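# Three arms load balanced balls into a covered pivoting tray

## Task

A tray balances on one pivot beneath a transparent cover. Get exactly one ball into each of the tray's three seats, feeding them through the chutes in the cover's roof if useful. Release each ball with its bottom no higher than the chute's rim, since releasing it higher can lose some or all credit. Keep the tray's load even, because an uneven load tips it at once and the balls roll out. The arm bases are: arm1 at x=+0.21, y=-0.66, z=+0.82 m facing +160 deg; arm2 at x=-0.40, y=+0.39, z=+0.78 m facing -94 deg; arm3 at x=-0.77, y=-0.33, z=+0.80 m facing +33 deg (angles counter-clockwise from +x). At the end every gripper must be open and every arm withdrawn; balls that stay seated only because an arm holds them do not count. Nothing may be knocked out of the work area.

## Robot and tools

Setup. Three identical i2rt Big YAM arms, arm1, arm2 and arm3, each with six revolute joints, a two-finger gripper and a wrist camera (arm1_cam_wrist, arm2_cam_wrist, arm3_cam_wrist). Two fixed room cameras, cam_high and cam_low, also provide views. Reach is roughly 1.0 m from each arm's joint1 axis. The arms move independently and never wait for one another.

Frame. One shared scene frame, origin on the floor, +z up, units metres. Base positions and headings are listed in the task; headings are degrees counter-clockwise from +x. The hand point lies midway between the fingertips; the hand's z axis runs along the fingers and the fingers close along its y axis. With joint1 and joint6 at 0 and the hand level and pointing forward, the wrist camera sits above the hand looking toward the fingertips.

execute_actions. Argument "actions" is a list holding one action or none (empty list = just read state and images). The action is an object keyed by "arm1", "arm2", "arm3"; each arm entry has "joints", an object of absolute joint targets by name, not offsets. Names, units, ranges: joint1_rad -2.879..2.879 rad (base yaw, positive counter-clockwise seen from above, 0 points along the base heading); joint2_rad 0..3.141 (shoulder; 0 = upper arm back and near level, increasing lifts it up then forward); joint3_rad 0..3.019 (elbow; 0 = folded, increasing opens); joint4_rad -1.692..1.57 (hand pitch, positive tips fingers up); joint5_rad -1.57..1.57 (hand sideways swing, positive toward the arm's right); joint6_rad -2.094..2.094 (hand roll, positive clockwise viewed from behind the hand); gripper_m 0..0.093 m fingertip gap. Done tolerances are ±0.045, 0.14, 0.09, 0.055, 0.03, 0.035 rad and ±0.003 m. All named motions start at once and may finish at different times; each action is capped at 15 s. Joints and arms omitted keep pushing toward earlier targets. Unknown keys or out-of-range numbers make the whole call rejected with nothing moving. Optional "cameras": list of camera names or ["all"]; omitted or null gives all, [] gives none. Images come back in the order given by the "pictures" line. Because joints move at different rates, the hand may sweep a wide path between postures, so plan clearance.

wait: "seconds" 0 to 10; commands nothing new and returns the same state and images as an empty action.

zoom_image: "camera" plus "region" [x0, y0, x1, y1] in pixels, origin at the image's top-left, up to 504x504; works only on a camera that had a full image in the latest result.

read_manual: returns only licence text; no motion.

finished_scene: pass "scene", the number of the scene being closed. It is final, and the goal must already hold and keep holding with the robots released.

Reading results. joint_positions gives current angles and the gripper gap. joint_status reports how each commanded motion of the last accepted action ended. "off_target": stopped away from the target and possibly still pushing. "contact_stop" or "time_out": the target is dropped and the joint holds where it stopped; however a timed-out joint may keep a target (at most 0.375, 0.375, 0.113, 0.225, 0.075, 0.3 rad away for joints 1 to 6) and go on pushing, resuming motion if freed; on_its_own lists such joints. To relieve a push, command the joint its reported position. "joint command not followed" (often with a "cause:" line) means a self/inter-arm clearance check blocked that arm's joint targets; its gripper target still runs, and blocked joints show "not_followed" and may be retried on every later action until given passable targets. Calls without an action never show that line. In on_its_own, "held at" is the target held, not the actual position. Very small target changes may produce no motion. A joint holding weight slowly sags. Joint torques are listed in joint order without the gripper; they carry per-arm offset, scale and noise and are nonzero even in free air, so treat them as rough hints. If a call reports a stop, any further motion, wait and finished_scene calls in the same reply are skipped.

Hazards. The arms do not halt on contact and can push hard. The clearance check may act late and ignores fingers, gripper bodies and wrist cameras, so arms can still collide; a hard press between two robots fails the task and a hard hit may too. No state line reports robot-to-robot contact; contact through a carried object is fine. Avoid drops, slipping grips, slamming, and anything leaving the work area. Sustained pushing or holding heats motors: a MOTOR HOT line appears from 85 °C, and at 100 °C that arm's motors and gripper go limp (OVER-TEMPERATURE FAULT) until cooled; affected keys then read "limit_stop_at_motor_heat", and you should resend the targets. Heat builds even while the robot just holds between replies. The grip force is about 50 to 62 N per pad, lower on some grippers.

Strategy notes. Lower each ball into a chute until its underside is at or below the rim before opening. Coordinate so the tray never carries an unbalanced set, e.g. release balls together or in an order that keeps it level. Afterward open all grippers and retract the arms away from the cover.

Each tool is called in YAML: its name, and indented under it one key for each argument.

## Session

execute_actions:
  actions: []

Scene clock: 0.00 s.
Joint torques (N m, as the arm reports them, + toward a larger angle): no reading
arm1.joint_positions: joint1_rad=+0.805 joint2_rad=+0.433 joint3_rad=+1.454 joint4_rad=-1.397 joint5_rad=-0.050 joint6_rad=-0.019 gripper_m=+0.094
arm1.joint_status: not commanded
arm1.hand: x=+0.0933 y=-0.7362 z=+1.4007 quat_wxyz=(+0.137, +0.800, +0.216, -0.543) (m; scene frame)
arm2.joint_positions: joint1_rad=-0.238 joint2_rad=+0.297 joint3_rad=+1.391 joint4_rad=-1.590 joint5_rad=+0.045 joint6_rad=+0.439 gripper_m=+0.094
arm2.joint_status: not commanded
arm2.hand: x=-0.4322 y=+0.3224 z=+1.3135 quat_wxyz=(-0.374, -0.791, -0.334, +0.351) (m; scene frame)
arm3.joint_positions: joint1_rad=-0.684 joint2_rad=+0.589 joint3_rad=+1.386 joint4_rad=-1.619 joint5_rad=-0.225 joint6_rad=-0.516 gripper_m=+0.094
arm3.joint_status: not commanded
arm3.hand: x=-0.5863 y=-0.3138 z=+1.2931 quat_wxyz=(-0.374, +0.227, -0.899, +0.014) (m; scene frame)
pictures: arm1_cam_wrist, arm2_cam_wrist, arm3_cam_wrist, cam_high, cam_low
Images, in order (width x height): arm1_cam_wrist 672x504, arm2_cam_wrist 672x504, arm3_cam_wrist 672x504, cam_high 672x504, cam_low 672x504.

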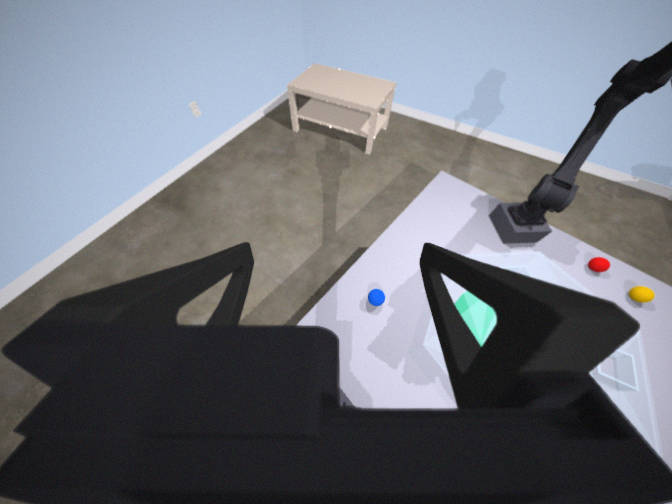

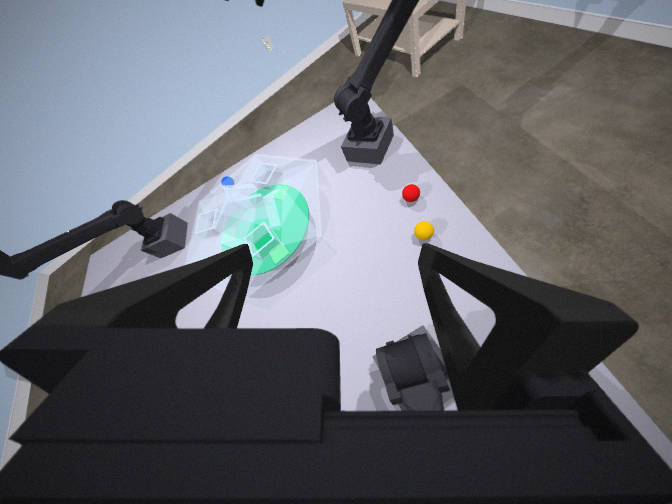

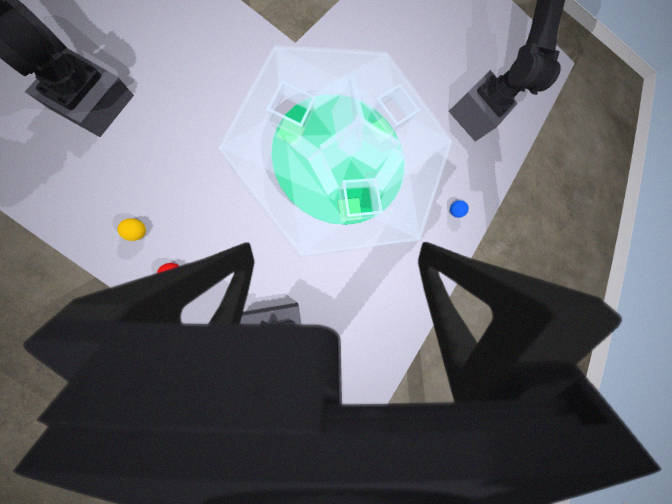

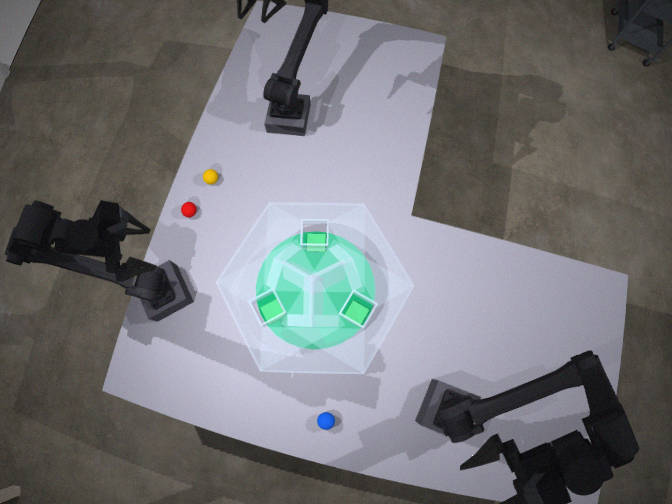

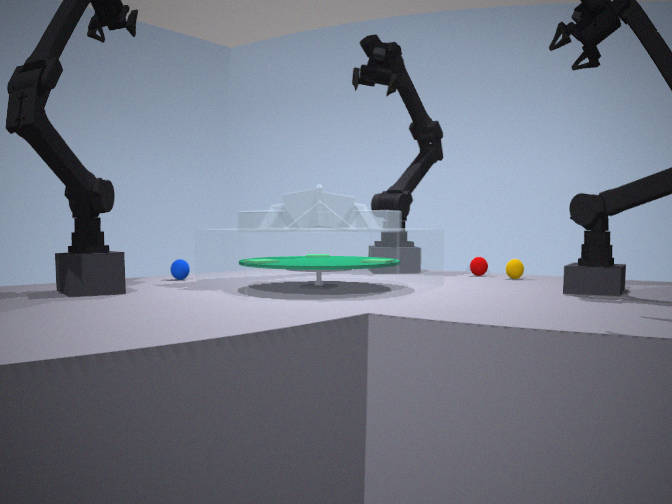

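zoom_image:
  camera: "cam_high"
  region: [150, 150, 480, 450]

zoom_image:
  camera: "cam_low"
  region: [150, 160, 550, 320]

Region (150, 150, 480, 450) of cam_high's 672x504 image, scaled by 1.527, with more detail than that image has; it fills the top 458 rows of this view, and the rest is white.

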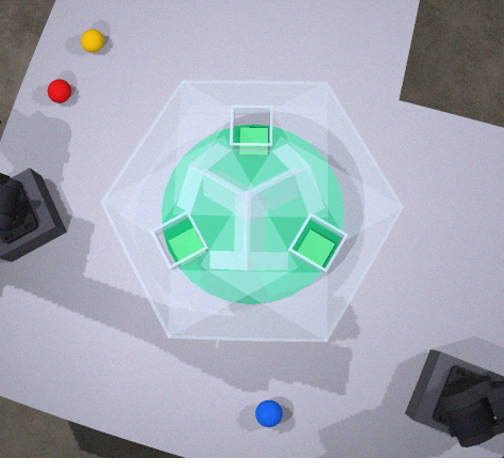

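Region (150, 160, 550, 320) of cam_low's 672x504 image, scaled by 1.260, with more detail than that image has; it fills the top 202 rows of this view, and the rest is white.

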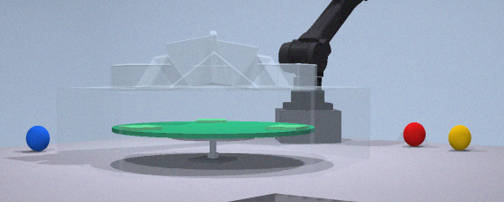

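execute_actions:
  actions:
    - {"arm1":{"joints":{"joint1_rad":0.574,"joint2_rad":1.571,"joint3_rad":1.018,"joint4_rad":-1.018,"joint5_rad":0,"joint6_rad":0}},"arm2":{"joints":{"joint1_rad":-0.712,"joint2_rad":1.366,"joint3_rad":0.912,"joint4_rad":-1.117,"joint5_rad":0,"joint6_rad":0}}}

Scene clock: 8.60 s.
Joint torques (N m, as the arm reports them, + toward a larger angle): arm1=[ -1.39 -10.09   7.61   0.57  -0.02   0.17] | arm2=[-0.59 -8.82  9.03  0.86  0.07 -0.06] | arm3=[ 0.2   3.03  8.18  1.38 -0.04  0.07]
arm1.joint_positions: joint1_rad=+0.583 joint2_rad=+1.575 joint3_rad=+1.016 joint4_rad=-1.028 joint5_rad=-0.002 joint6_rad=-0.015 gripper_m=+0.094
arm1.joint_status: all done
arm1.hand: x=-0.1908 y=-0.7583 z=+0.8751 quat_wxyz=(-0.008, +0.992, +0.128, +0.008) (m; scene frame)
arm2.joint_positions: joint1_rad=-0.708 joint2_rad=+1.366 joint3_rad=+0.905 joint4_rad=-1.128 joint5_rad=+0.000 joint6_rad=+0.014 gripper_m=+0.094
arm2.joint_status: all done
arm2.hand: x=-0.6469 y=+0.1376 z=+0.8848 quat_wxyz=(+0.002, -0.925, -0.381, -0.008) (m; scene frame)
arm3.joint_positions: joint1_rad=-0.684 joint2_rad=+0.589 joint3_rad=+1.386 joint4_rad=-1.619 joint5_rad=-0.225 joint6_rad=-0.516 gripper_m=+0.094
arm3.joint_status: not commanded
arm3.hand: x=-0.5863 y=-0.3138 z=+1.2931 quat_wxyz=(-0.374, +0.227, -0.899, +0.014) (m; scene frame)
pictures: arm1_cam_wrist, arm2_cam_wrist, arm3_cam_wrist, cam_high, cam_low
Images, in order (width x height): arm1_cam_wrist 672x504, arm2_cam_wrist 672x504, arm3_cam_wrist 672x504, cam_high 672x504, cam_low 672x504.

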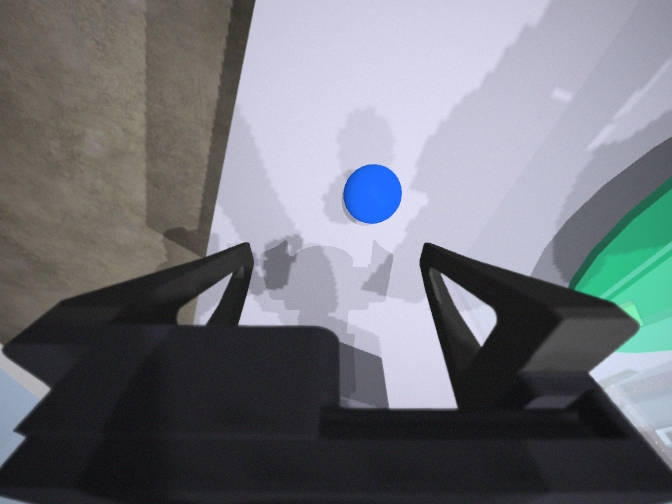

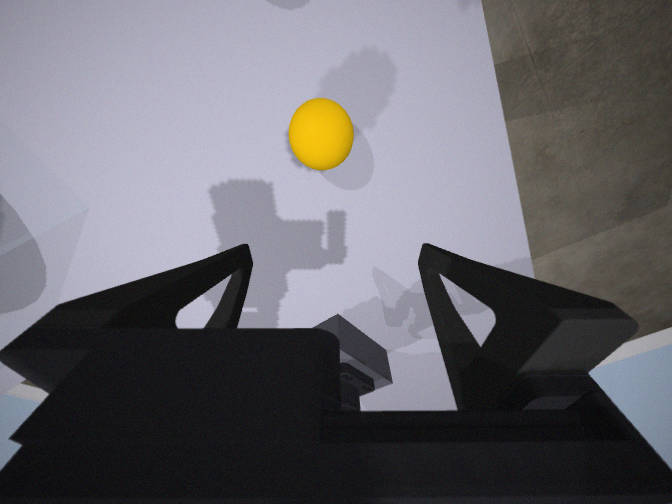

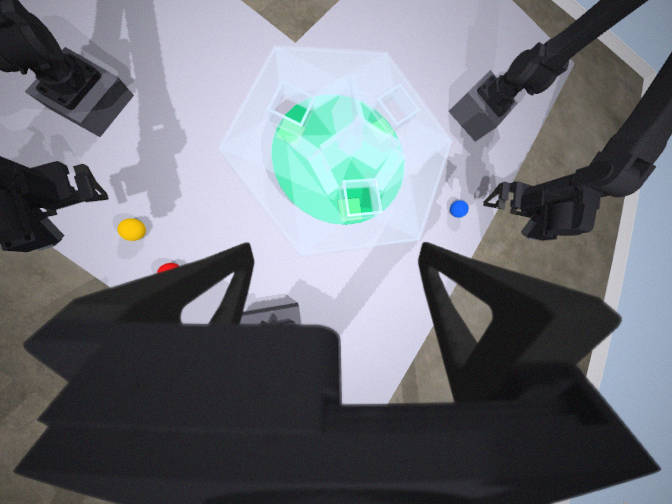

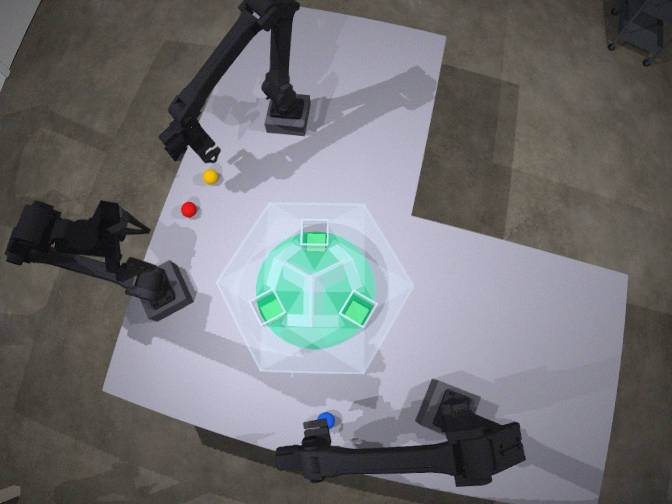

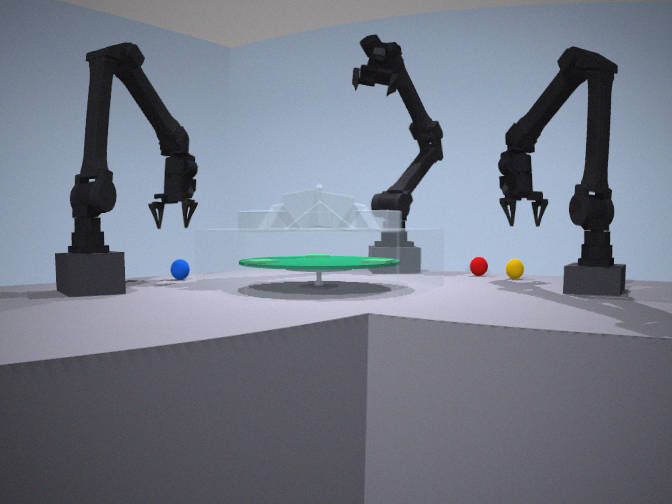

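execute_actions:
  actions:
    - {"arm1":{"joints":{"joint1_rad":0.495,"joint2_rad":1.655,"joint3_rad":0.894,"joint4_rad":-0.81}},"arm2":{"joints":{"joint1_rad":-0.672,"joint2_rad":1.572,"joint3_rad":0.891,"joint4_rad":-0.89}}}
  cameras: ["arm1_cam_wrist","arm2_cam_wrist","cam_low"]

Scene clock: 12.30 s.
Joint torques (N m, as the arm reports them, + toward a larger angle): arm1=[ -0.53 -10.61   6.54   0.58  -0.07   0.16] | arm2=[  0.22 -12.15   7.41   0.87   0.04  -0.06] | arm3=[ 0.16  3.6   8.32  1.56 -0.03  0.06]
arm1.joint_positions: joint1_rad=+0.493 joint2_rad=+1.667 joint3_rad=+0.891 joint4_rad=-0.820 joint5_rad=-0.001 joint6_rad=-0.015 gripper_m=+0.094
arm1.joint_status: all done
arm1.hand: x=-0.1794 y=-0.7178 z=+0.8029 quat_wxyz=(-0.009, +0.996, +0.083, +0.012) (m; scene frame)
arm2.joint_positions: joint1_rad=-0.679 joint2_rad=+1.581 joint3_rad=+0.889 joint4_rad=-0.902 joint5_rad=+0.000 joint6_rad=+0.014 gripper_m=+0.094
arm2.joint_status: all done
arm2.hand: x=-0.6618 y=+0.1057 z=+0.8045 quat_wxyz=(+0.003, -0.919, -0.395, -0.010) (m; scene frame)
arm3.joint_positions: joint1_rad=-0.684 joint2_rad=+0.589 joint3_rad=+1.386 joint4_rad=-1.619 joint5_rad=-0.225 joint6_rad=-0.516 gripper_m=+0.094
arm3.joint_status: not commanded
arm3.hand: x=-0.5863 y=-0.3138 z=+1.2931 quat_wxyz=(-0.374, +0.227, -0.899, +0.014) (m; scene frame)
pictures: arm1_cam_wrist, arm2_cam_wrist, cam_low
Images, in order (width x height): arm1_cam_wrist 672x504, arm2_cam_wrist 672x504, cam_low 672x504.

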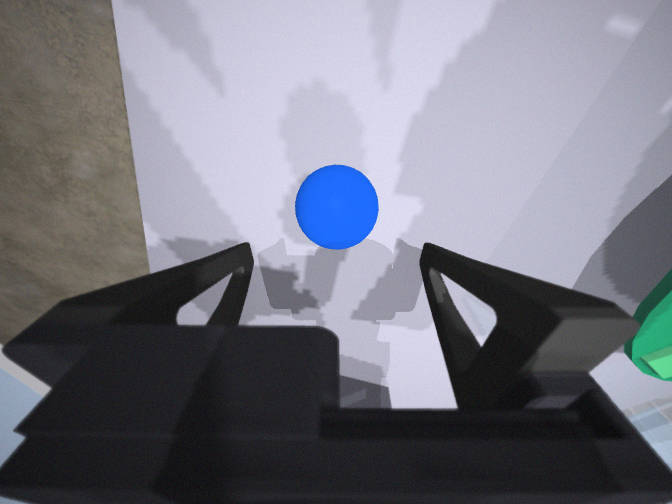

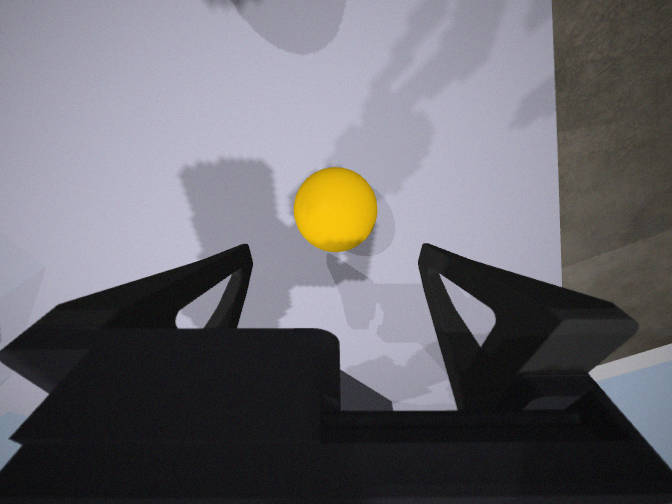

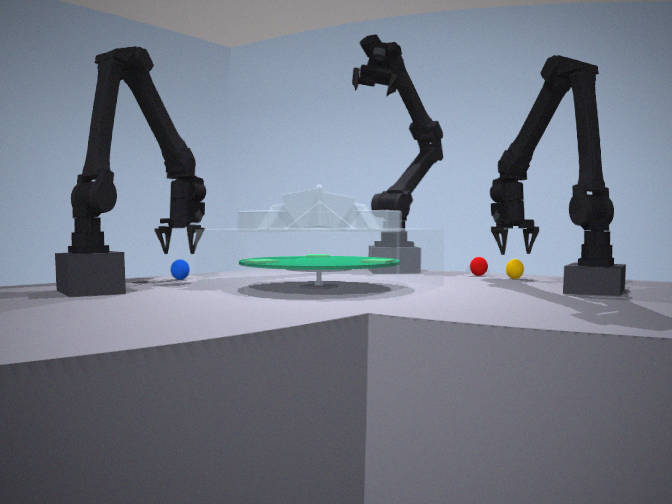

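execute_actions:
  actions:
    - {"arm1":{"joints":{"joint2_rad":1.764,"joint3_rad":0.864,"joint4_rad":-0.671}},"arm2":{"joints":{"joint2_rad":1.675,"joint3_rad":0.848,"joint4_rad":-0.744}}}
  cameras: ["arm1_cam_wrist","arm2_cam_wrist","cam_low"]

Scene clock: 14.83 s.
Joint torques (N m, as the arm reports them, + toward a larger angle): arm1=[ -0.62 -10.82   5.08   0.61  -0.06   0.17] | arm2=[  0.16 -12.29   6.35   0.93   0.05  -0.05] | arm3=[ 0.3   3.41  8.32  1.49 -0.07  0.07]
arm1.joint_positions: joint1_rad=+0.493 joint2_rad=+1.773 joint3_rad=+0.869 joint4_rad=-0.682 joint5_rad=-0.001 joint6_rad=-0.015 gripper_m=+0.094
arm1.joint_status: all done
arm1.hand: x=-0.1846 y=-0.7178 z=+0.7573 quat_wxyz=(-0.009, +0.996, +0.083, +0.006) (m; scene frame)
arm2.joint_positions: joint1_rad=-0.679 joint2_rad=+1.679 joint3_rad=+0.848 joint4_rad=-0.756 joint5_rad=+0.000 joint6_rad=+0.014 gripper_m=+0.094
arm2.joint_status: all done
arm2.hand: x=-0.6628 y=+0.1044 z=+0.7572 quat_wxyz=(+0.002, -0.919, -0.395, -0.007) (m; scene frame)
arm3.joint_positions: joint1_rad=-0.684 joint2_rad=+0.589 joint3_rad=+1.386 joint4_rad=-1.619 joint5_rad=-0.225 joint6_rad=-0.516 gripper_m=+0.094
arm3.joint_status: not commanded
arm3.hand: x=-0.5863 y=-0.3138 z=+1.2931 quat_wxyz=(-0.374, +0.227, -0.899, +0.014) (m; scene frame)
pictures: arm1_cam_wrist, arm2_cam_wrist, cam_low
Images, in order (width x height): arm1_cam_wrist 672x504, arm2_cam_wrist 672x504, cam_low 672x504.

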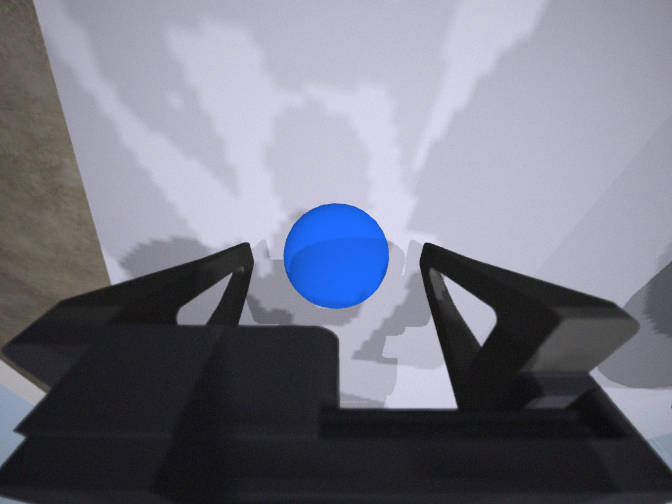

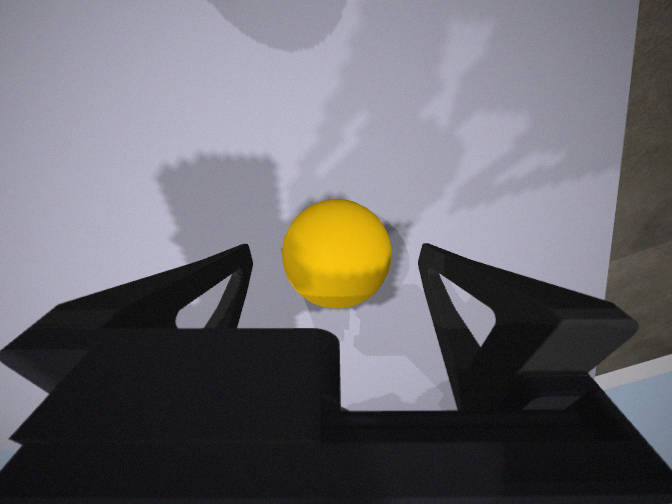

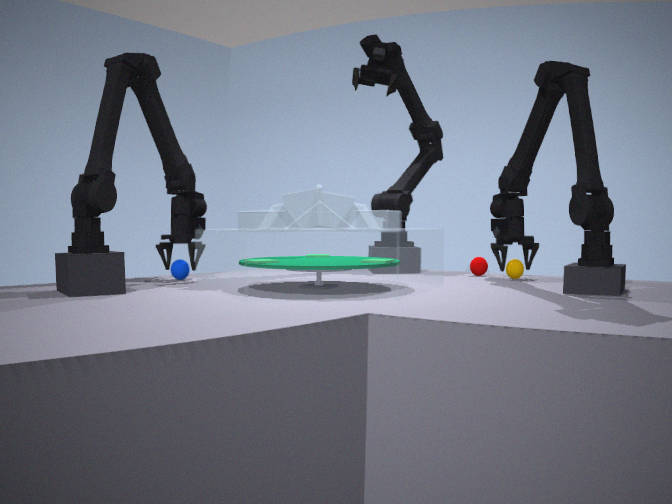

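execute_actions:
  actions:
    - {"arm1":{"joints":{"gripper_m":0.04}},"arm2":{"joints":{"gripper_m":0.04}}}
  cameras: ["arm1_cam_wrist","arm2_cam_wrist"]

Scene clock: 16.03 s.
Joint torques (N m, as the arm reports them, + toward a larger angle): arm1=[ -0.62 -10.92   5.05   0.6   -0.06   0.16] | arm2=[  0.1  -12.3    6.31   0.83   0.04  -0.05] | arm3=[ 0.25  3.32  8.2   1.41 -0.02  0.06]
arm1.joint_positions: joint1_rad=+0.493 joint2_rad=+1.773 joint3_rad=+0.869 joint4_rad=-0.681 joint5_rad=-0.001 joint6_rad=-0.015 gripper_m=+0.055
arm1.joint_status: gripper_m off_target (ended at +0.055, target +0.040)
arm1.hand: x=-0.1849 y=-0.7179 z=+0.7573 quat_wxyz=(-0.008, +0.996, +0.083, +0.006) (m; scene frame)
arm2.joint_positions: joint1_rad=-0.679 joint2_rad=+1.679 joint3_rad=+0.848 joint4_rad=-0.755 joint5_rad=+0.000 joint6_rad=+0.013 gripper_m=+0.056
arm2.joint_status: gripper_m off_target (ended at +0.056, target +0.040)
arm2.hand: x=-0.6630 y=+0.1042 z=+0.7572 quat_wxyz=(+0.001, -0.919, -0.395, -0.007) (m; scene frame)
arm3.joint_positions: joint1_rad=-0.684 joint2_rad=+0.589 joint3_rad=+1.386 joint4_rad=-1.619 joint5_rad=-0.225 joint6_rad=-0.516 gripper_m=+0.094
arm3.joint_status: not commanded
arm3.hand: x=-0.5863 y=-0.3138 z=+1.2931 quat_wxyz=(-0.374, +0.227, -0.899, +0.014) (m; scene frame)
pictures: arm1_cam_wrist, arm2_cam_wrist
Images, in order (width x height): arm1_cam_wrist 672x504, arm2_cam_wrist 672x504.

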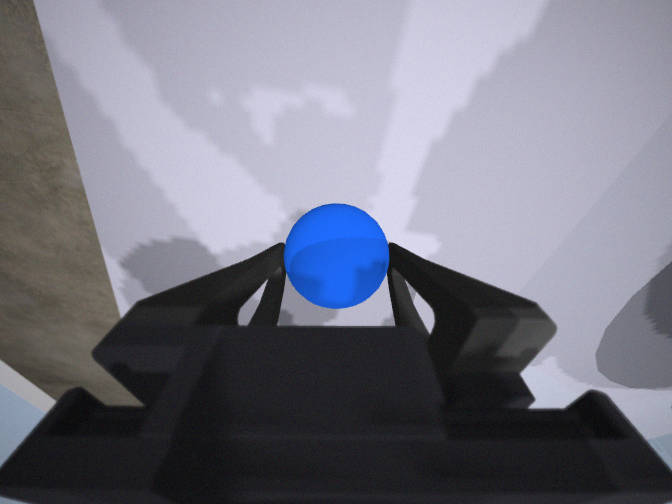

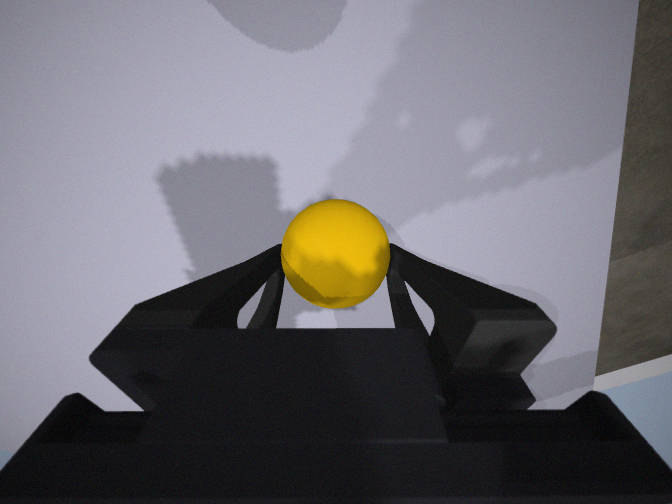

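execute_actions:
  actions:
    - {"arm1":{"joints":{"joint2_rad":1.39,"joint3_rad":1.226,"joint4_rad":-1.407}},"arm2":{"joints":{"joint2_rad":1.352,"joint3_rad":1.268,"joint4_rad":-1.487}},"arm3":{"joints":{"joint1_rad":0.87,"joint5_rad":0,"joint6_rad":0}}}
  cameras: ["cam_high"]

Scene clock: 18.97 s.
Joint torques (N m, as the arm reports them, + toward a larger angle): arm1=[-0.55 -9.83  9.77 -0.18 -0.06  0.17] | arm2=[  0.23 -10.76  10.67  -0.11   0.05  -0.06] | arm3=[0.84 3.83 8.26 1.36 0.17 0.15]
arm1.joint_positions: joint1_rad=+0.493 joint2_rad=+1.405 joint3_rad=+1.209 joint4_rad=-1.398 joint5_rad=-0.001 joint6_rad=-0.015 gripper_m=+0.055
arm1.joint_status: all done
arm1.hand: x=-0.1820 y=-0.7217 z=+1.0104 quat_wxyz=(-0.009, +0.996, +0.083, +0.010) (m; scene frame)
arm2.joint_positions: joint1_rad=-0.679 joint2_rad=+1.358 joint3_rad=+1.253 joint4_rad=-1.477 joint5_rad=+0.000 joint6_rad=+0.013 gripper_m=+0.056
arm2.joint_status: all done
arm2.hand: x=-0.6643 y=+0.1040 z=+1.0143 quat_wxyz=(+0.001, -0.919, -0.395, -0.005) (m; scene frame)
arm3.joint_positions: joint1_rad=+0.861 joint2_rad=+0.589 joint3_rad=+1.386 joint4_rad=-1.619 joint5_rad=-0.002 joint6_rad=-0.007 gripper_m=+0.094
arm3.joint_status: all done
arm3.hand: x=-0.7408 y=-0.1546 z=+1.2900 quat_wxyz=(-0.272, +0.614, -0.701, -0.240) (m; scene frame)
pictures: cam_high
Images, in order (width x height): cam_high 672x504.

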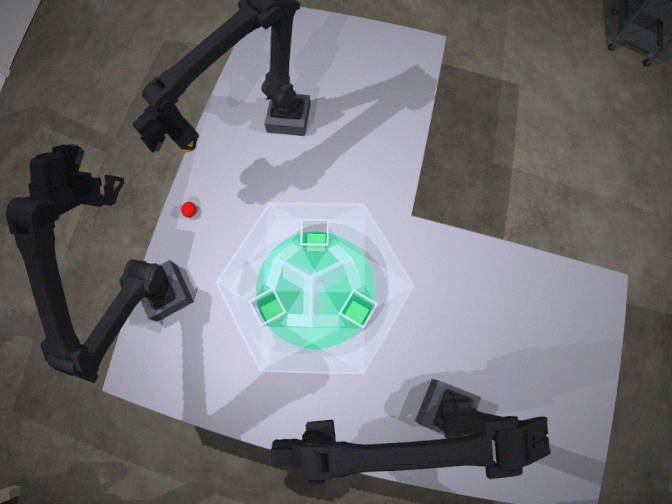

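execute_actions:
  actions:
    - {"arm1":{"joints":{"joint1_rad":-0.466,"joint2_rad":1.58,"joint3_rad":1.381,"joint4_rad":-1.372,"joint6_rad":-0.40}},"arm2":{"joints":{"joint1_rad":0.314,"joint2_rad":1.641,"joint3_rad":1.524,"joint4_rad":-1.454,"joint6_rad":0.17}}}
  cameras: []

execute_actions:
  actions:
    - {"arm3":{"joints":{"joint1_rad":0.883,"joint2_rad":1.414,"joint3_rad":0.678,"joint4_rad":-0.835}}}

Scene clock: 24.57 s.
Joint torques (N m, as the arm reports them, + toward a larger angle): arm1=[ -0.51 -12.43  12.63   0.01  -0.18  -0.15] | arm2=[ -1.27 -16.95  13.22   0.21   0.18   0.27] | arm3=[0.81 3.74 8.14 1.53 0.13 0.13]
arm1.joint_positions: joint1_rad=-0.467 joint2_rad=+1.603 joint3_rad=+1.324 joint4_rad=-1.370 joint5_rad=+0.001 joint6_rad=-0.384 gripper_m=+0.055
arm1.joint_status: all done
arm1.hand: x=-0.1015 y=-0.3360 z=+0.9778 quat_wxyz=(+0.014, +0.977, -0.211, +0.030) (m; scene frame)
arm2.joint_positions: joint1_rad=+0.322 joint2_rad=+1.660 joint3_rad=+1.478 joint4_rad=-1.453 joint5_rad=-0.003 joint6_rad=+0.156 gripper_m=+0.056
arm2.joint_status: all done
arm2.hand: x=-0.2803 y=-0.0807 z=+0.9735 quat_wxyz=(+0.024, -0.671, -0.741, -0.018) (m; scene frame)
arm3.joint_positions: joint1_rad=+0.861 joint2_rad=+0.589 joint3_rad=+1.386 joint4_rad=-1.619 joint5_rad=-0.002 joint6_rad=-0.007 gripper_m=+0.094
arm3.joint_status: not commanded
arm3.hand: x=-0.7408 y=-0.1546 z=+1.2900 quat_wxyz=(-0.272, +0.614, -0.701, -0.240) (m; scene frame)
pictures: none
No camera images: the call's "cameras" was empty. Leave "cameras" out to get every camera's image.

Scene clock: 26.00 s.
Joint torques (N m, as the arm reports them, + toward a larger angle): arm1=[ -0.63 -12.51  12.64   0.03  -0.18  -0.14] | arm2=[ -0.98 -17.    13.16   0.24   0.17   0.27] | arm3=[ 1.24 -6.01  6.45  0.75  0.2   0.11]
arm1.joint_positions: joint1_rad=-0.467 joint2_rad=+1.603 joint3_rad=+1.324 joint4_rad=-1.370 joint5_rad=+0.001 joint6_rad=-0.384 gripper_m=+0.055
arm1.joint_status: not commanded
arm1.hand: x=-0.1015 y=-0.3360 z=+0.9778 quat_wxyz=(+0.014, +0.977, -0.210, +0.030) (m; scene frame)
arm2.joint_positions: joint1_rad=+0.322 joint2_rad=+1.660 joint3_rad=+1.478 joint4_rad=-1.453 joint5_rad=-0.003 joint6_rad=+0.156 gripper_m=+0.056
arm2.joint_status: not commanded
arm2.hand: x=-0.2803 y=-0.0807 z=+0.9735 quat_wxyz=(+0.024, -0.671, -0.741, -0.018) (m; scene frame)
arm3.joint_positions: joint1_rad=+0.872 joint2_rad=+1.407 joint3_rad=+0.663 joint4_rad=-0.851 joint5_rad=-0.002 joint6_rad=-0.007 gripper_m=+0.094
arm3.joint_status: all done
arm3.hand: x=-0.7301 y=-0.0347 z=+0.8096 quat_wxyz=(+0.014, +0.664, -0.748, +0.007) (m; scene frame)
pictures: arm1_cam_wrist, arm2_cam_wrist, arm3_cam_wrist, cam_high, cam_low
Images, in order (width x height): arm1_cam_wrist 672x504, arm2_cam_wrist 672x504, arm3_cam_wrist 672x504, cam_high 672x504, cam_low 672x504.

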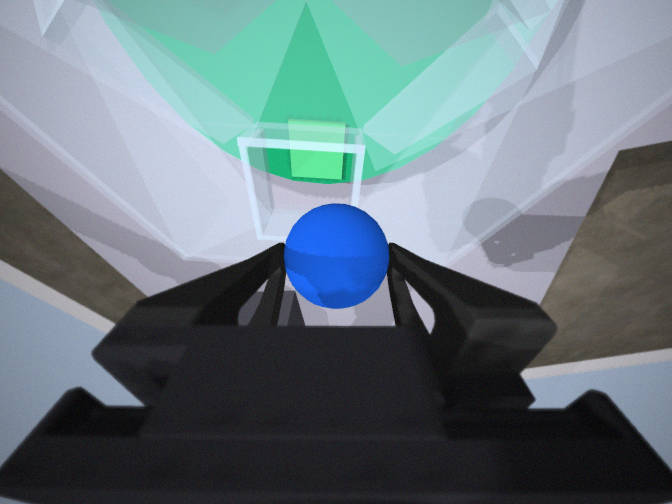

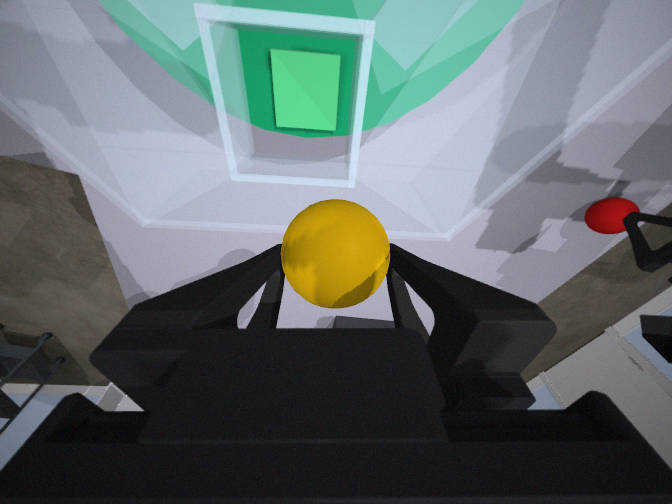

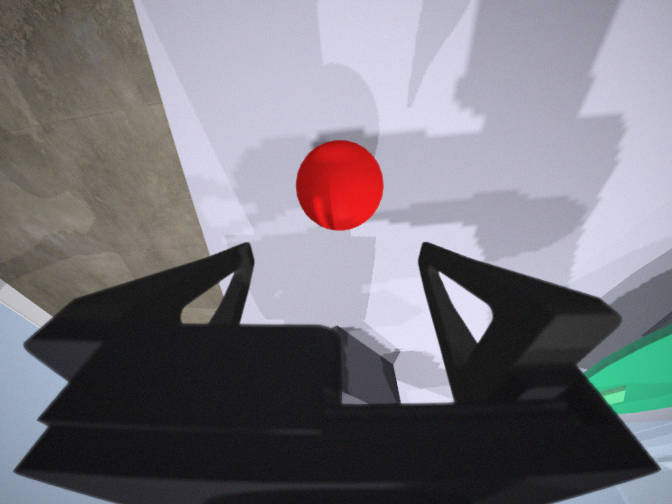

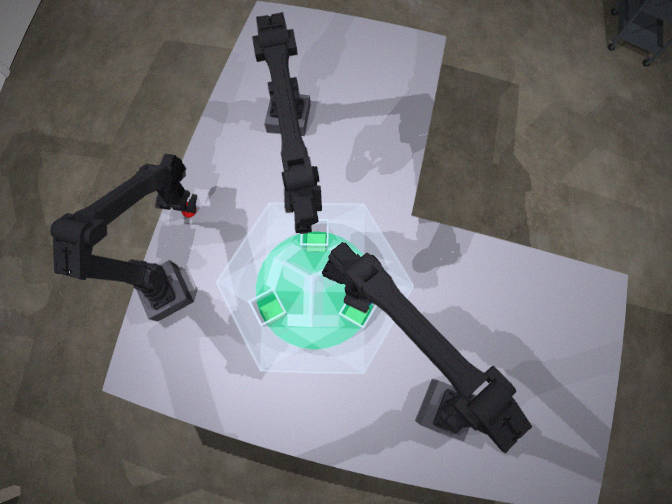

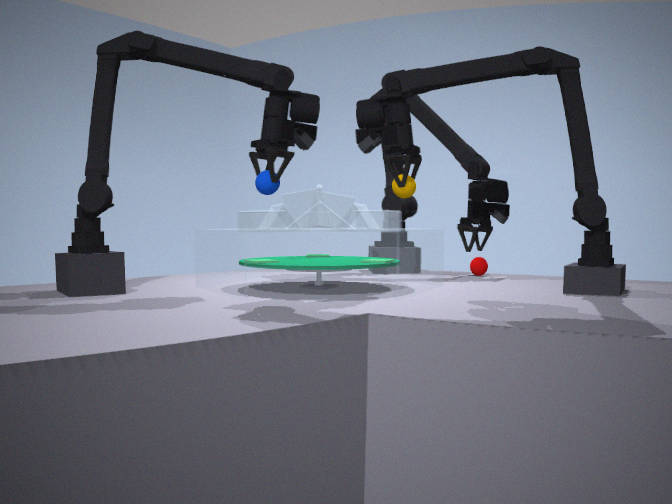

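execute_actions:
  actions:
    - {"arm1":{"joints":{"joint1_rad":-0.41,"joint2_rad":1.505,"joint3_rad":1.21,"joint4_rad":-1.24,"joint6_rad":-0.27}},"arm2":{"joints":{"joint1_rad":0.352,"joint2_rad":1.76,"joint3_rad":1.645,"joint4_rad":-1.39,"joint6_rad":0.26}},"arm3":{"joints":{"joint2_rad":1.556,"joint3_rad":0.64,"joint4_rad":-0.635}}}

Scene clock: 32.13 s.
Joint torques (N m, as the arm reports them, + toward a larger angle): arm1=[-0.88 -9.79  8.3   0.71 -0.12  0.19] | arm2=[  0.18 -17.56  13.22   0.61   0.17   0.27] | arm3=[ 1.24 -8.15  4.8   0.8   0.14  0.09]
arm1.joint_positions: joint1_rad=-0.412 joint2_rad=+1.509 joint3_rad=+1.212 joint4_rad=-1.251 joint5_rad=+0.000 joint6_rad=-0.286 gripper_m=+0.055
arm1.joint_status: all done
arm1.hand: x=-0.1097 y=-0.3624 z=+0.9762 quat_wxyz=(-0.014, +0.973, -0.231, -0.013) (m; scene frame)
arm2.joint_positions: joint1_rad=+0.346 joint2_rad=+1.764 joint3_rad=+1.600 joint4_rad=-1.395 joint5_rad=-0.002 joint6_rad=+0.246 gripper_m=+0.056
arm2.joint_status: all done
arm2.hand: x=-0.2534 y=-0.1331 z=+0.9676 quat_wxyz=(-0.007, -0.695, -0.719, +0.003) (m; scene frame)
arm3.joint_positions: joint1_rad=+0.872 joint2_rad=+1.563 joint3_rad=+0.634 joint4_rad=-0.652 joint5_rad=-0.002 joint6_rad=-0.007 gripper_m=+0.094
arm3.joint_status: all done
arm3.hand: x=-0.7291 y=-0.0242 z=+0.7568 quat_wxyz=(+0.008, +0.664, -0.748, +0.003) (m; scene frame)
pictures: arm1_cam_wrist, arm2_cam_wrist, arm3_cam_wrist, cam_high, cam_low
Images, in order (width x height): arm1_cam_wrist 672x504, arm2_cam_wrist 672x504, arm3_cam_wrist 672x504, cam_high 672x504, cam_low 672x504.

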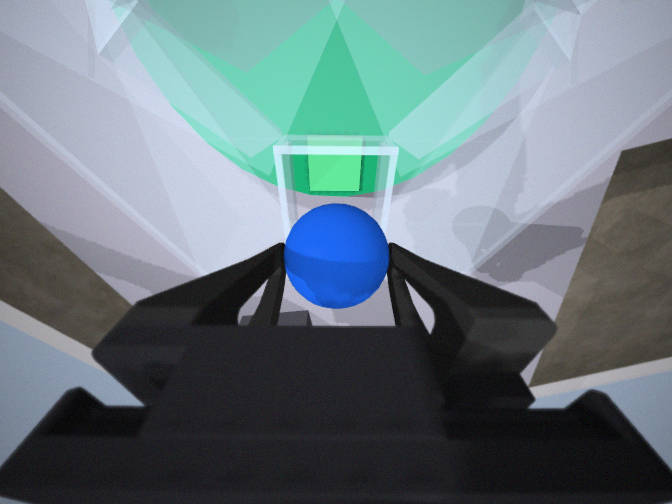

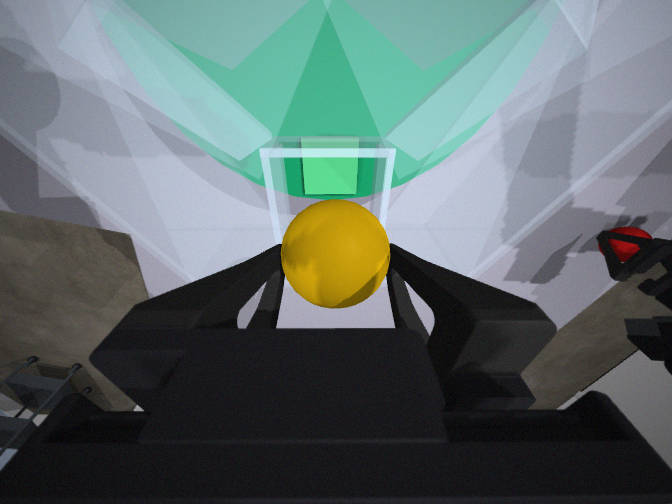

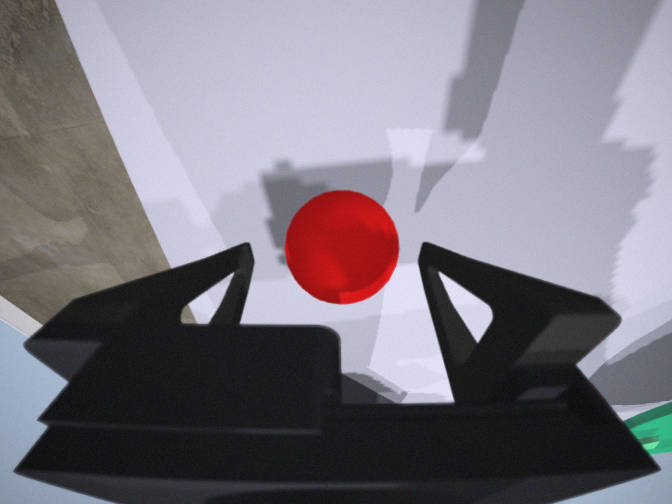

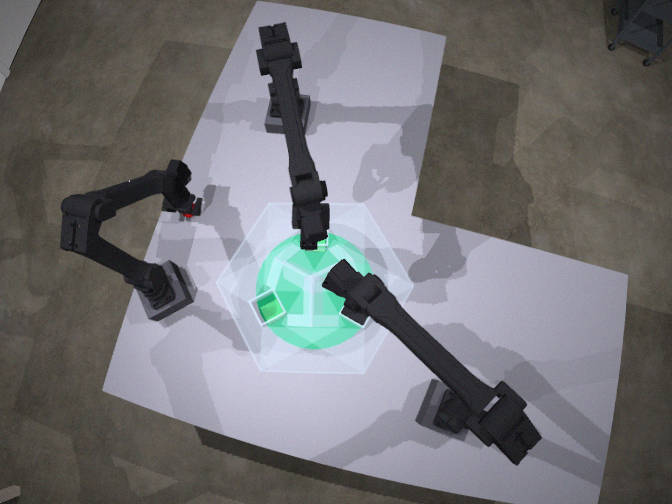

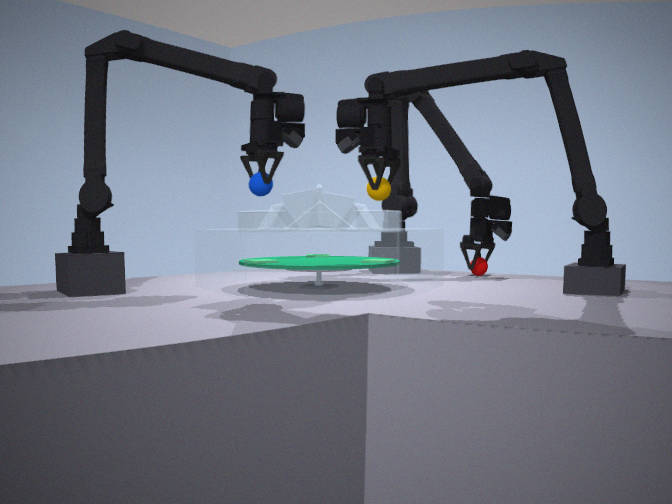

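execute_actions:
  actions:
    - {"arm3":{"joints":{"gripper_m":0.04}}}
  cameras: []

execute_actions:
  actions:
    - {"arm3":{"joints":{"joint2_rad":1.16,"joint3_rad":1.07,"joint4_rad":-1.47}}}
  cameras: ["arm3_cam_wrist"]

Scene clock: 33.53 s.
Joint torques (N m, as the arm reports them, + toward a larger angle): arm1=[ -0.43 -10.17   8.36   0.68  -0.12   0.18] | arm2=[  0.24 -17.55  13.26   0.62   0.17   0.27] | arm3=[ 1.22 -9.13  4.8   0.94  0.15  0.04]
arm1.joint_positions: joint1_rad=-0.412 joint2_rad=+1.509 joint3_rad=+1.212 joint4_rad=-1.251 joint5_rad=+0.000 joint6_rad=-0.286 gripper_m=+0.055
arm1.joint_status: not commanded
arm1.hand: x=-0.1097 y=-0.3624 z=+0.9762 quat_wxyz=(-0.014, +0.973, -0.232, -0.013) (m; scene frame)
arm2.joint_positions: joint1_rad=+0.346 joint2_rad=+1.764 joint3_rad=+1.600 joint4_rad=-1.395 joint5_rad=-0.002 joint6_rad=+0.246 gripper_m=+0.056
arm2.joint_status: not commanded
arm2.hand: x=-0.2534 y=-0.1331 z=+0.9676 quat_wxyz=(-0.007, -0.695, -0.719, +0.003) (m; scene frame)
arm3.joint_positions: joint1_rad=+0.873 joint2_rad=+1.563 joint3_rad=+0.634 joint4_rad=-0.651 joint5_rad=-0.001 joint6_rad=-0.007 gripper_m=+0.055
arm3.joint_status: gripper_m off_target (ended at +0.055, target +0.040)
arm3.hand: x=-0.7290 y=-0.0239 z=+0.7568 quat_wxyz=(+0.008, +0.664, -0.748, +0.003) (m; scene frame)
pictures: none
No camera images: the call's "cameras" was empty. Leave "cameras" out to get every camera's image.

Scene clock: 34.97 s.
Joint torques (N m, as the arm reports them, + toward a larger angle): arm1=[ -0.5  -10.12   8.36   0.69  -0.12   0.18] | arm2=[  0.06 -17.5   13.31   0.64   0.17   0.27] | arm3=[ 1.7  -6.67  9.04 -0.35  0.13  0.12]
arm1.joint_positions: joint1_rad=-0.412 joint2_rad=+1.509 joint3_rad=+1.212 joint4_rad=-1.251 joint5_rad=+0.000 joint6_rad=-0.286 gripper_m=+0.055
arm1.joint_status: not commanded
arm1.hand: x=-0.1097 y=-0.3624 z=+0.9762 quat_wxyz=(-0.014, +0.973, -0.232, -0.013) (m; scene frame)
arm2.joint_positions: joint1_rad=+0.346 joint2_rad=+1.764 joint3_rad=+1.600 joint4_rad=-1.395 joint5_rad=-0.002 joint6_rad=+0.246 gripper_m=+0.056
arm2.joint_status: not commanded
arm2.hand: x=-0.2534 y=-0.1331 z=+0.9676 quat_wxyz=(-0.007, -0.695, -0.719, +0.003) (m; scene frame)
arm3.joint_positions: joint1_rad=+0.873 joint2_rad=+1.162 joint3_rad=+1.051 joint4_rad=-1.456 joint5_rad=-0.001 joint6_rad=-0.007 gripper_m=+0.055
arm3.joint_status: all done
arm3.hand: x=-0.7273 y=-0.0215 z=+1.0157 quat_wxyz=(+0.003, +0.664, -0.748, -0.002) (m; scene frame)
pictures: arm3_cam_wrist
Images, in order (width x height): arm3_cam_wrist 672x504.

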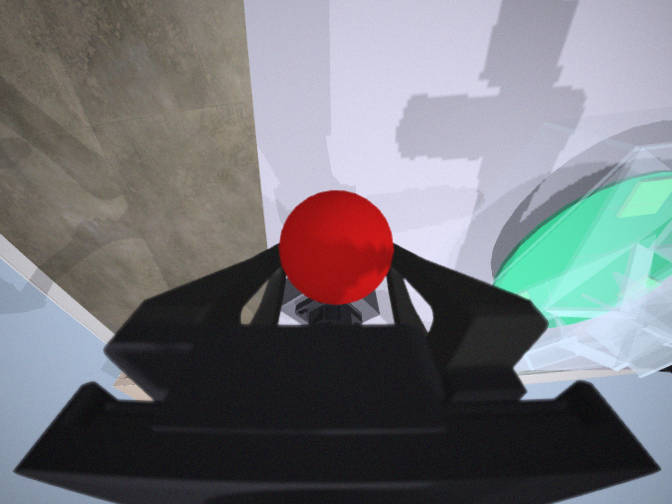

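execute_actions:
  actions:
    - {"arm3":{"joints":{"joint1_rad":-0.68,"joint6_rad":-0.67}}}
  cameras: []

execute_actions:
  actions:
    - {"arm3":{"joints":{"joint2_rad":1.38,"joint3_rad":1.155,"joint4_rad":-1.305}},"arm2":{"joints":{"joint1_rad":0.362}}}

Scene clock: 38.27 s.
Joint torques (N m, as the arm reports them, + toward a larger angle): arm1=[ -0.53 -10.1    8.37   0.7   -0.13   0.18] | arm2=[  0.05 -17.39  13.27   0.62   0.16   0.27] | arm3=[ 0.53 -6.22  8.79 -0.31  0.08 -0.01]
arm1.joint_positions: joint1_rad=-0.412 joint2_rad=+1.509 joint3_rad=+1.212 joint4_rad=-1.251 joint5_rad=+0.000 joint6_rad=-0.286 gripper_m=+0.055
arm1.joint_status: not commanded
arm1.hand: x=-0.1097 y=-0.3624 z=+0.9762 quat_wxyz=(-0.014, +0.973, -0.232, -0.013) (m; scene frame)
arm2.joint_positions: joint1_rad=+0.346 joint2_rad=+1.764 joint3_rad=+1.600 joint4_rad=-1.395 joint5_rad=-0.002 joint6_rad=+0.246 gripper_m=+0.056
arm2.joint_status: not commanded
arm2.hand: x=-0.2534 y=-0.1331 z=+0.9676 quat_wxyz=(-0.007, -0.695, -0.719, +0.003) (m; scene frame)
arm3.joint_positions: joint1_rad=-0.677 joint2_rad=+1.162 joint3_rad=+1.051 joint4_rad=-1.456 joint5_rad=+0.000 joint6_rad=-0.662 gripper_m=+0.055
arm3.joint_status: all done
arm3.hand: x=-0.4546 y=-0.3666 z=+1.0159 quat_wxyz=(+0.002, +0.275, -0.961, +0.002) (m; scene frame)
pictures: none
No camera images: the call's "cameras" was empty. Leave "cameras" out to get every camera's image.

Scene clock: 39.27 s.
Joint torques (N m, as the arm reports them, + toward a larger angle): arm1=[ -0.54 -10.16   8.34   0.68  -0.12   0.17] | arm2=[  0.25 -17.52  13.29   0.6    0.17   0.28] | arm3=[ -0.06 -11.3   10.08   0.65   0.05  -0.04]
arm1.joint_positions: joint1_rad=-0.412 joint2_rad=+1.509 joint3_rad=+1.212 joint4_rad=-1.251 joint5_rad=+0.000 joint6_rad=-0.286 gripper_m=+0.055
arm1.joint_status: not commanded
arm1.hand: x=-0.1097 y=-0.3624 z=+0.9762 quat_wxyz=(-0.014, +0.973, -0.232, -0.013) (m; scene frame)
arm2.joint_positions: joint1_rad=+0.351 joint2_rad=+1.764 joint3_rad=+1.600 joint4_rad=-1.395 joint5_rad=-0.002 joint6_rad=+0.246 gripper_m=+0.056
arm2.joint_status: all done
arm2.hand: x=-0.2506 y=-0.1323 z=+0.9676 quat_wxyz=(-0.007, -0.693, -0.721, +0.003) (m; scene frame)
arm3.joint_positions: joint1_rad=-0.677 joint2_rad=+1.406 joint3_rad=+1.114 joint4_rad=-1.318 joint5_rad=+0.000 joint6_rad=-0.663 gripper_m=+0.055
arm3.joint_status: all done
arm3.hand: x=-0.3866 y=-0.3741 z=+0.9585 quat_wxyz=(+0.021, +0.275, -0.961, -0.005) (m; scene frame)
pictures: arm1_cam_wrist, arm2_cam_wrist, arm3_cam_wrist, cam_high, cam_low
Images, in order (width x height): arm1_cam_wrist 672x504, arm2_cam_wrist 672x504, arm3_cam_wrist 672x504, cam_high 672x504, cam_low 672x504.

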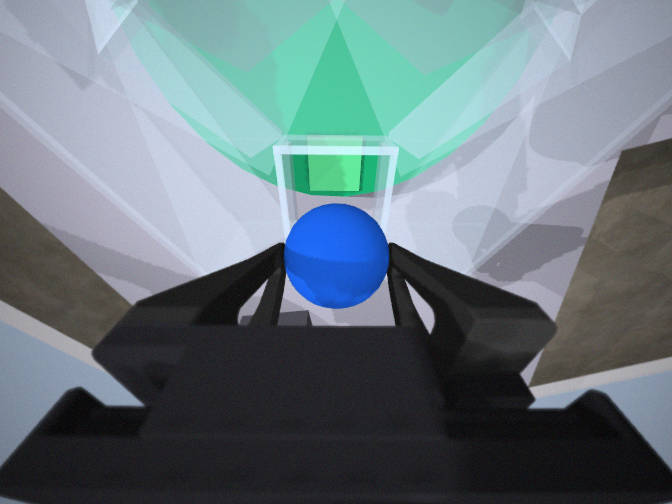

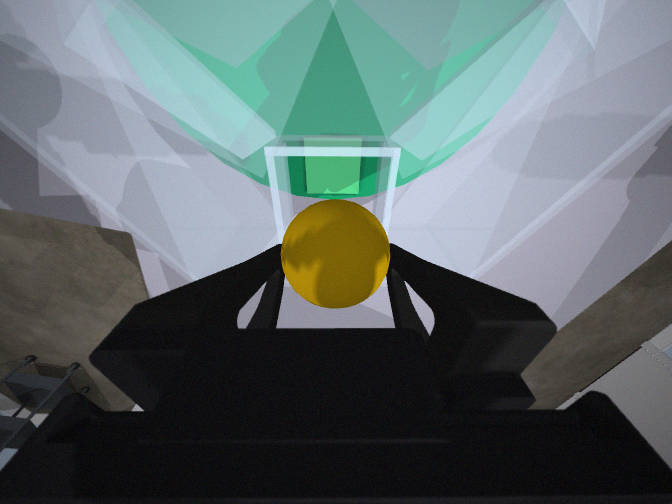

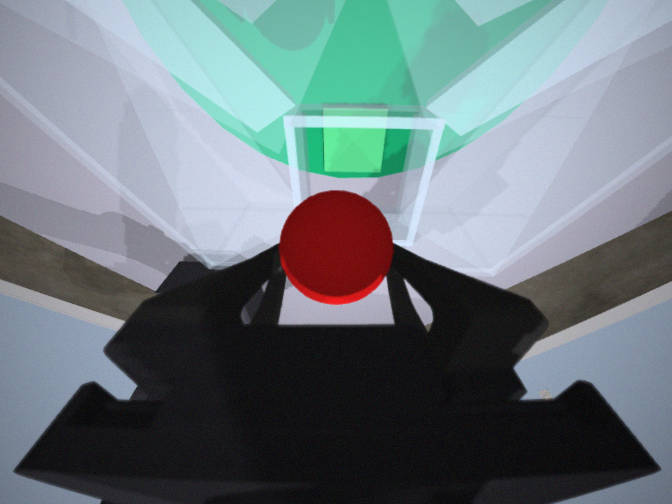

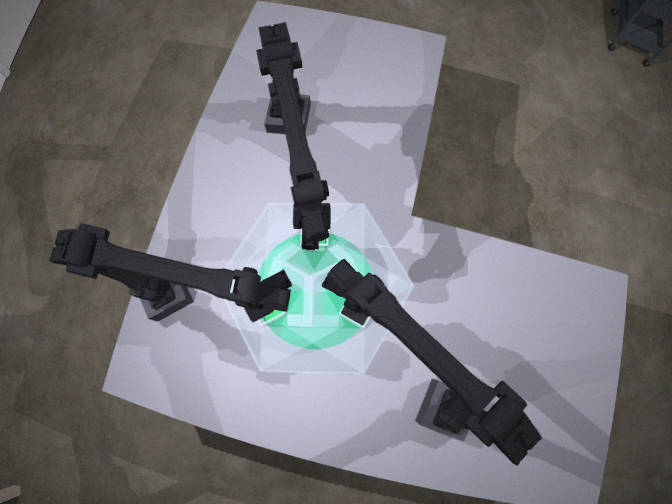

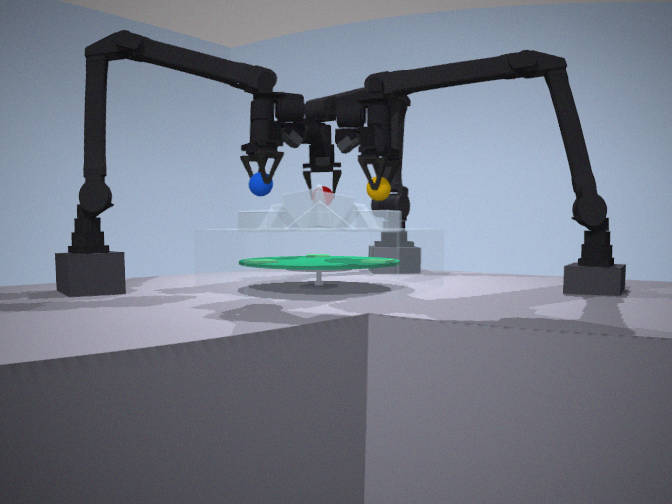

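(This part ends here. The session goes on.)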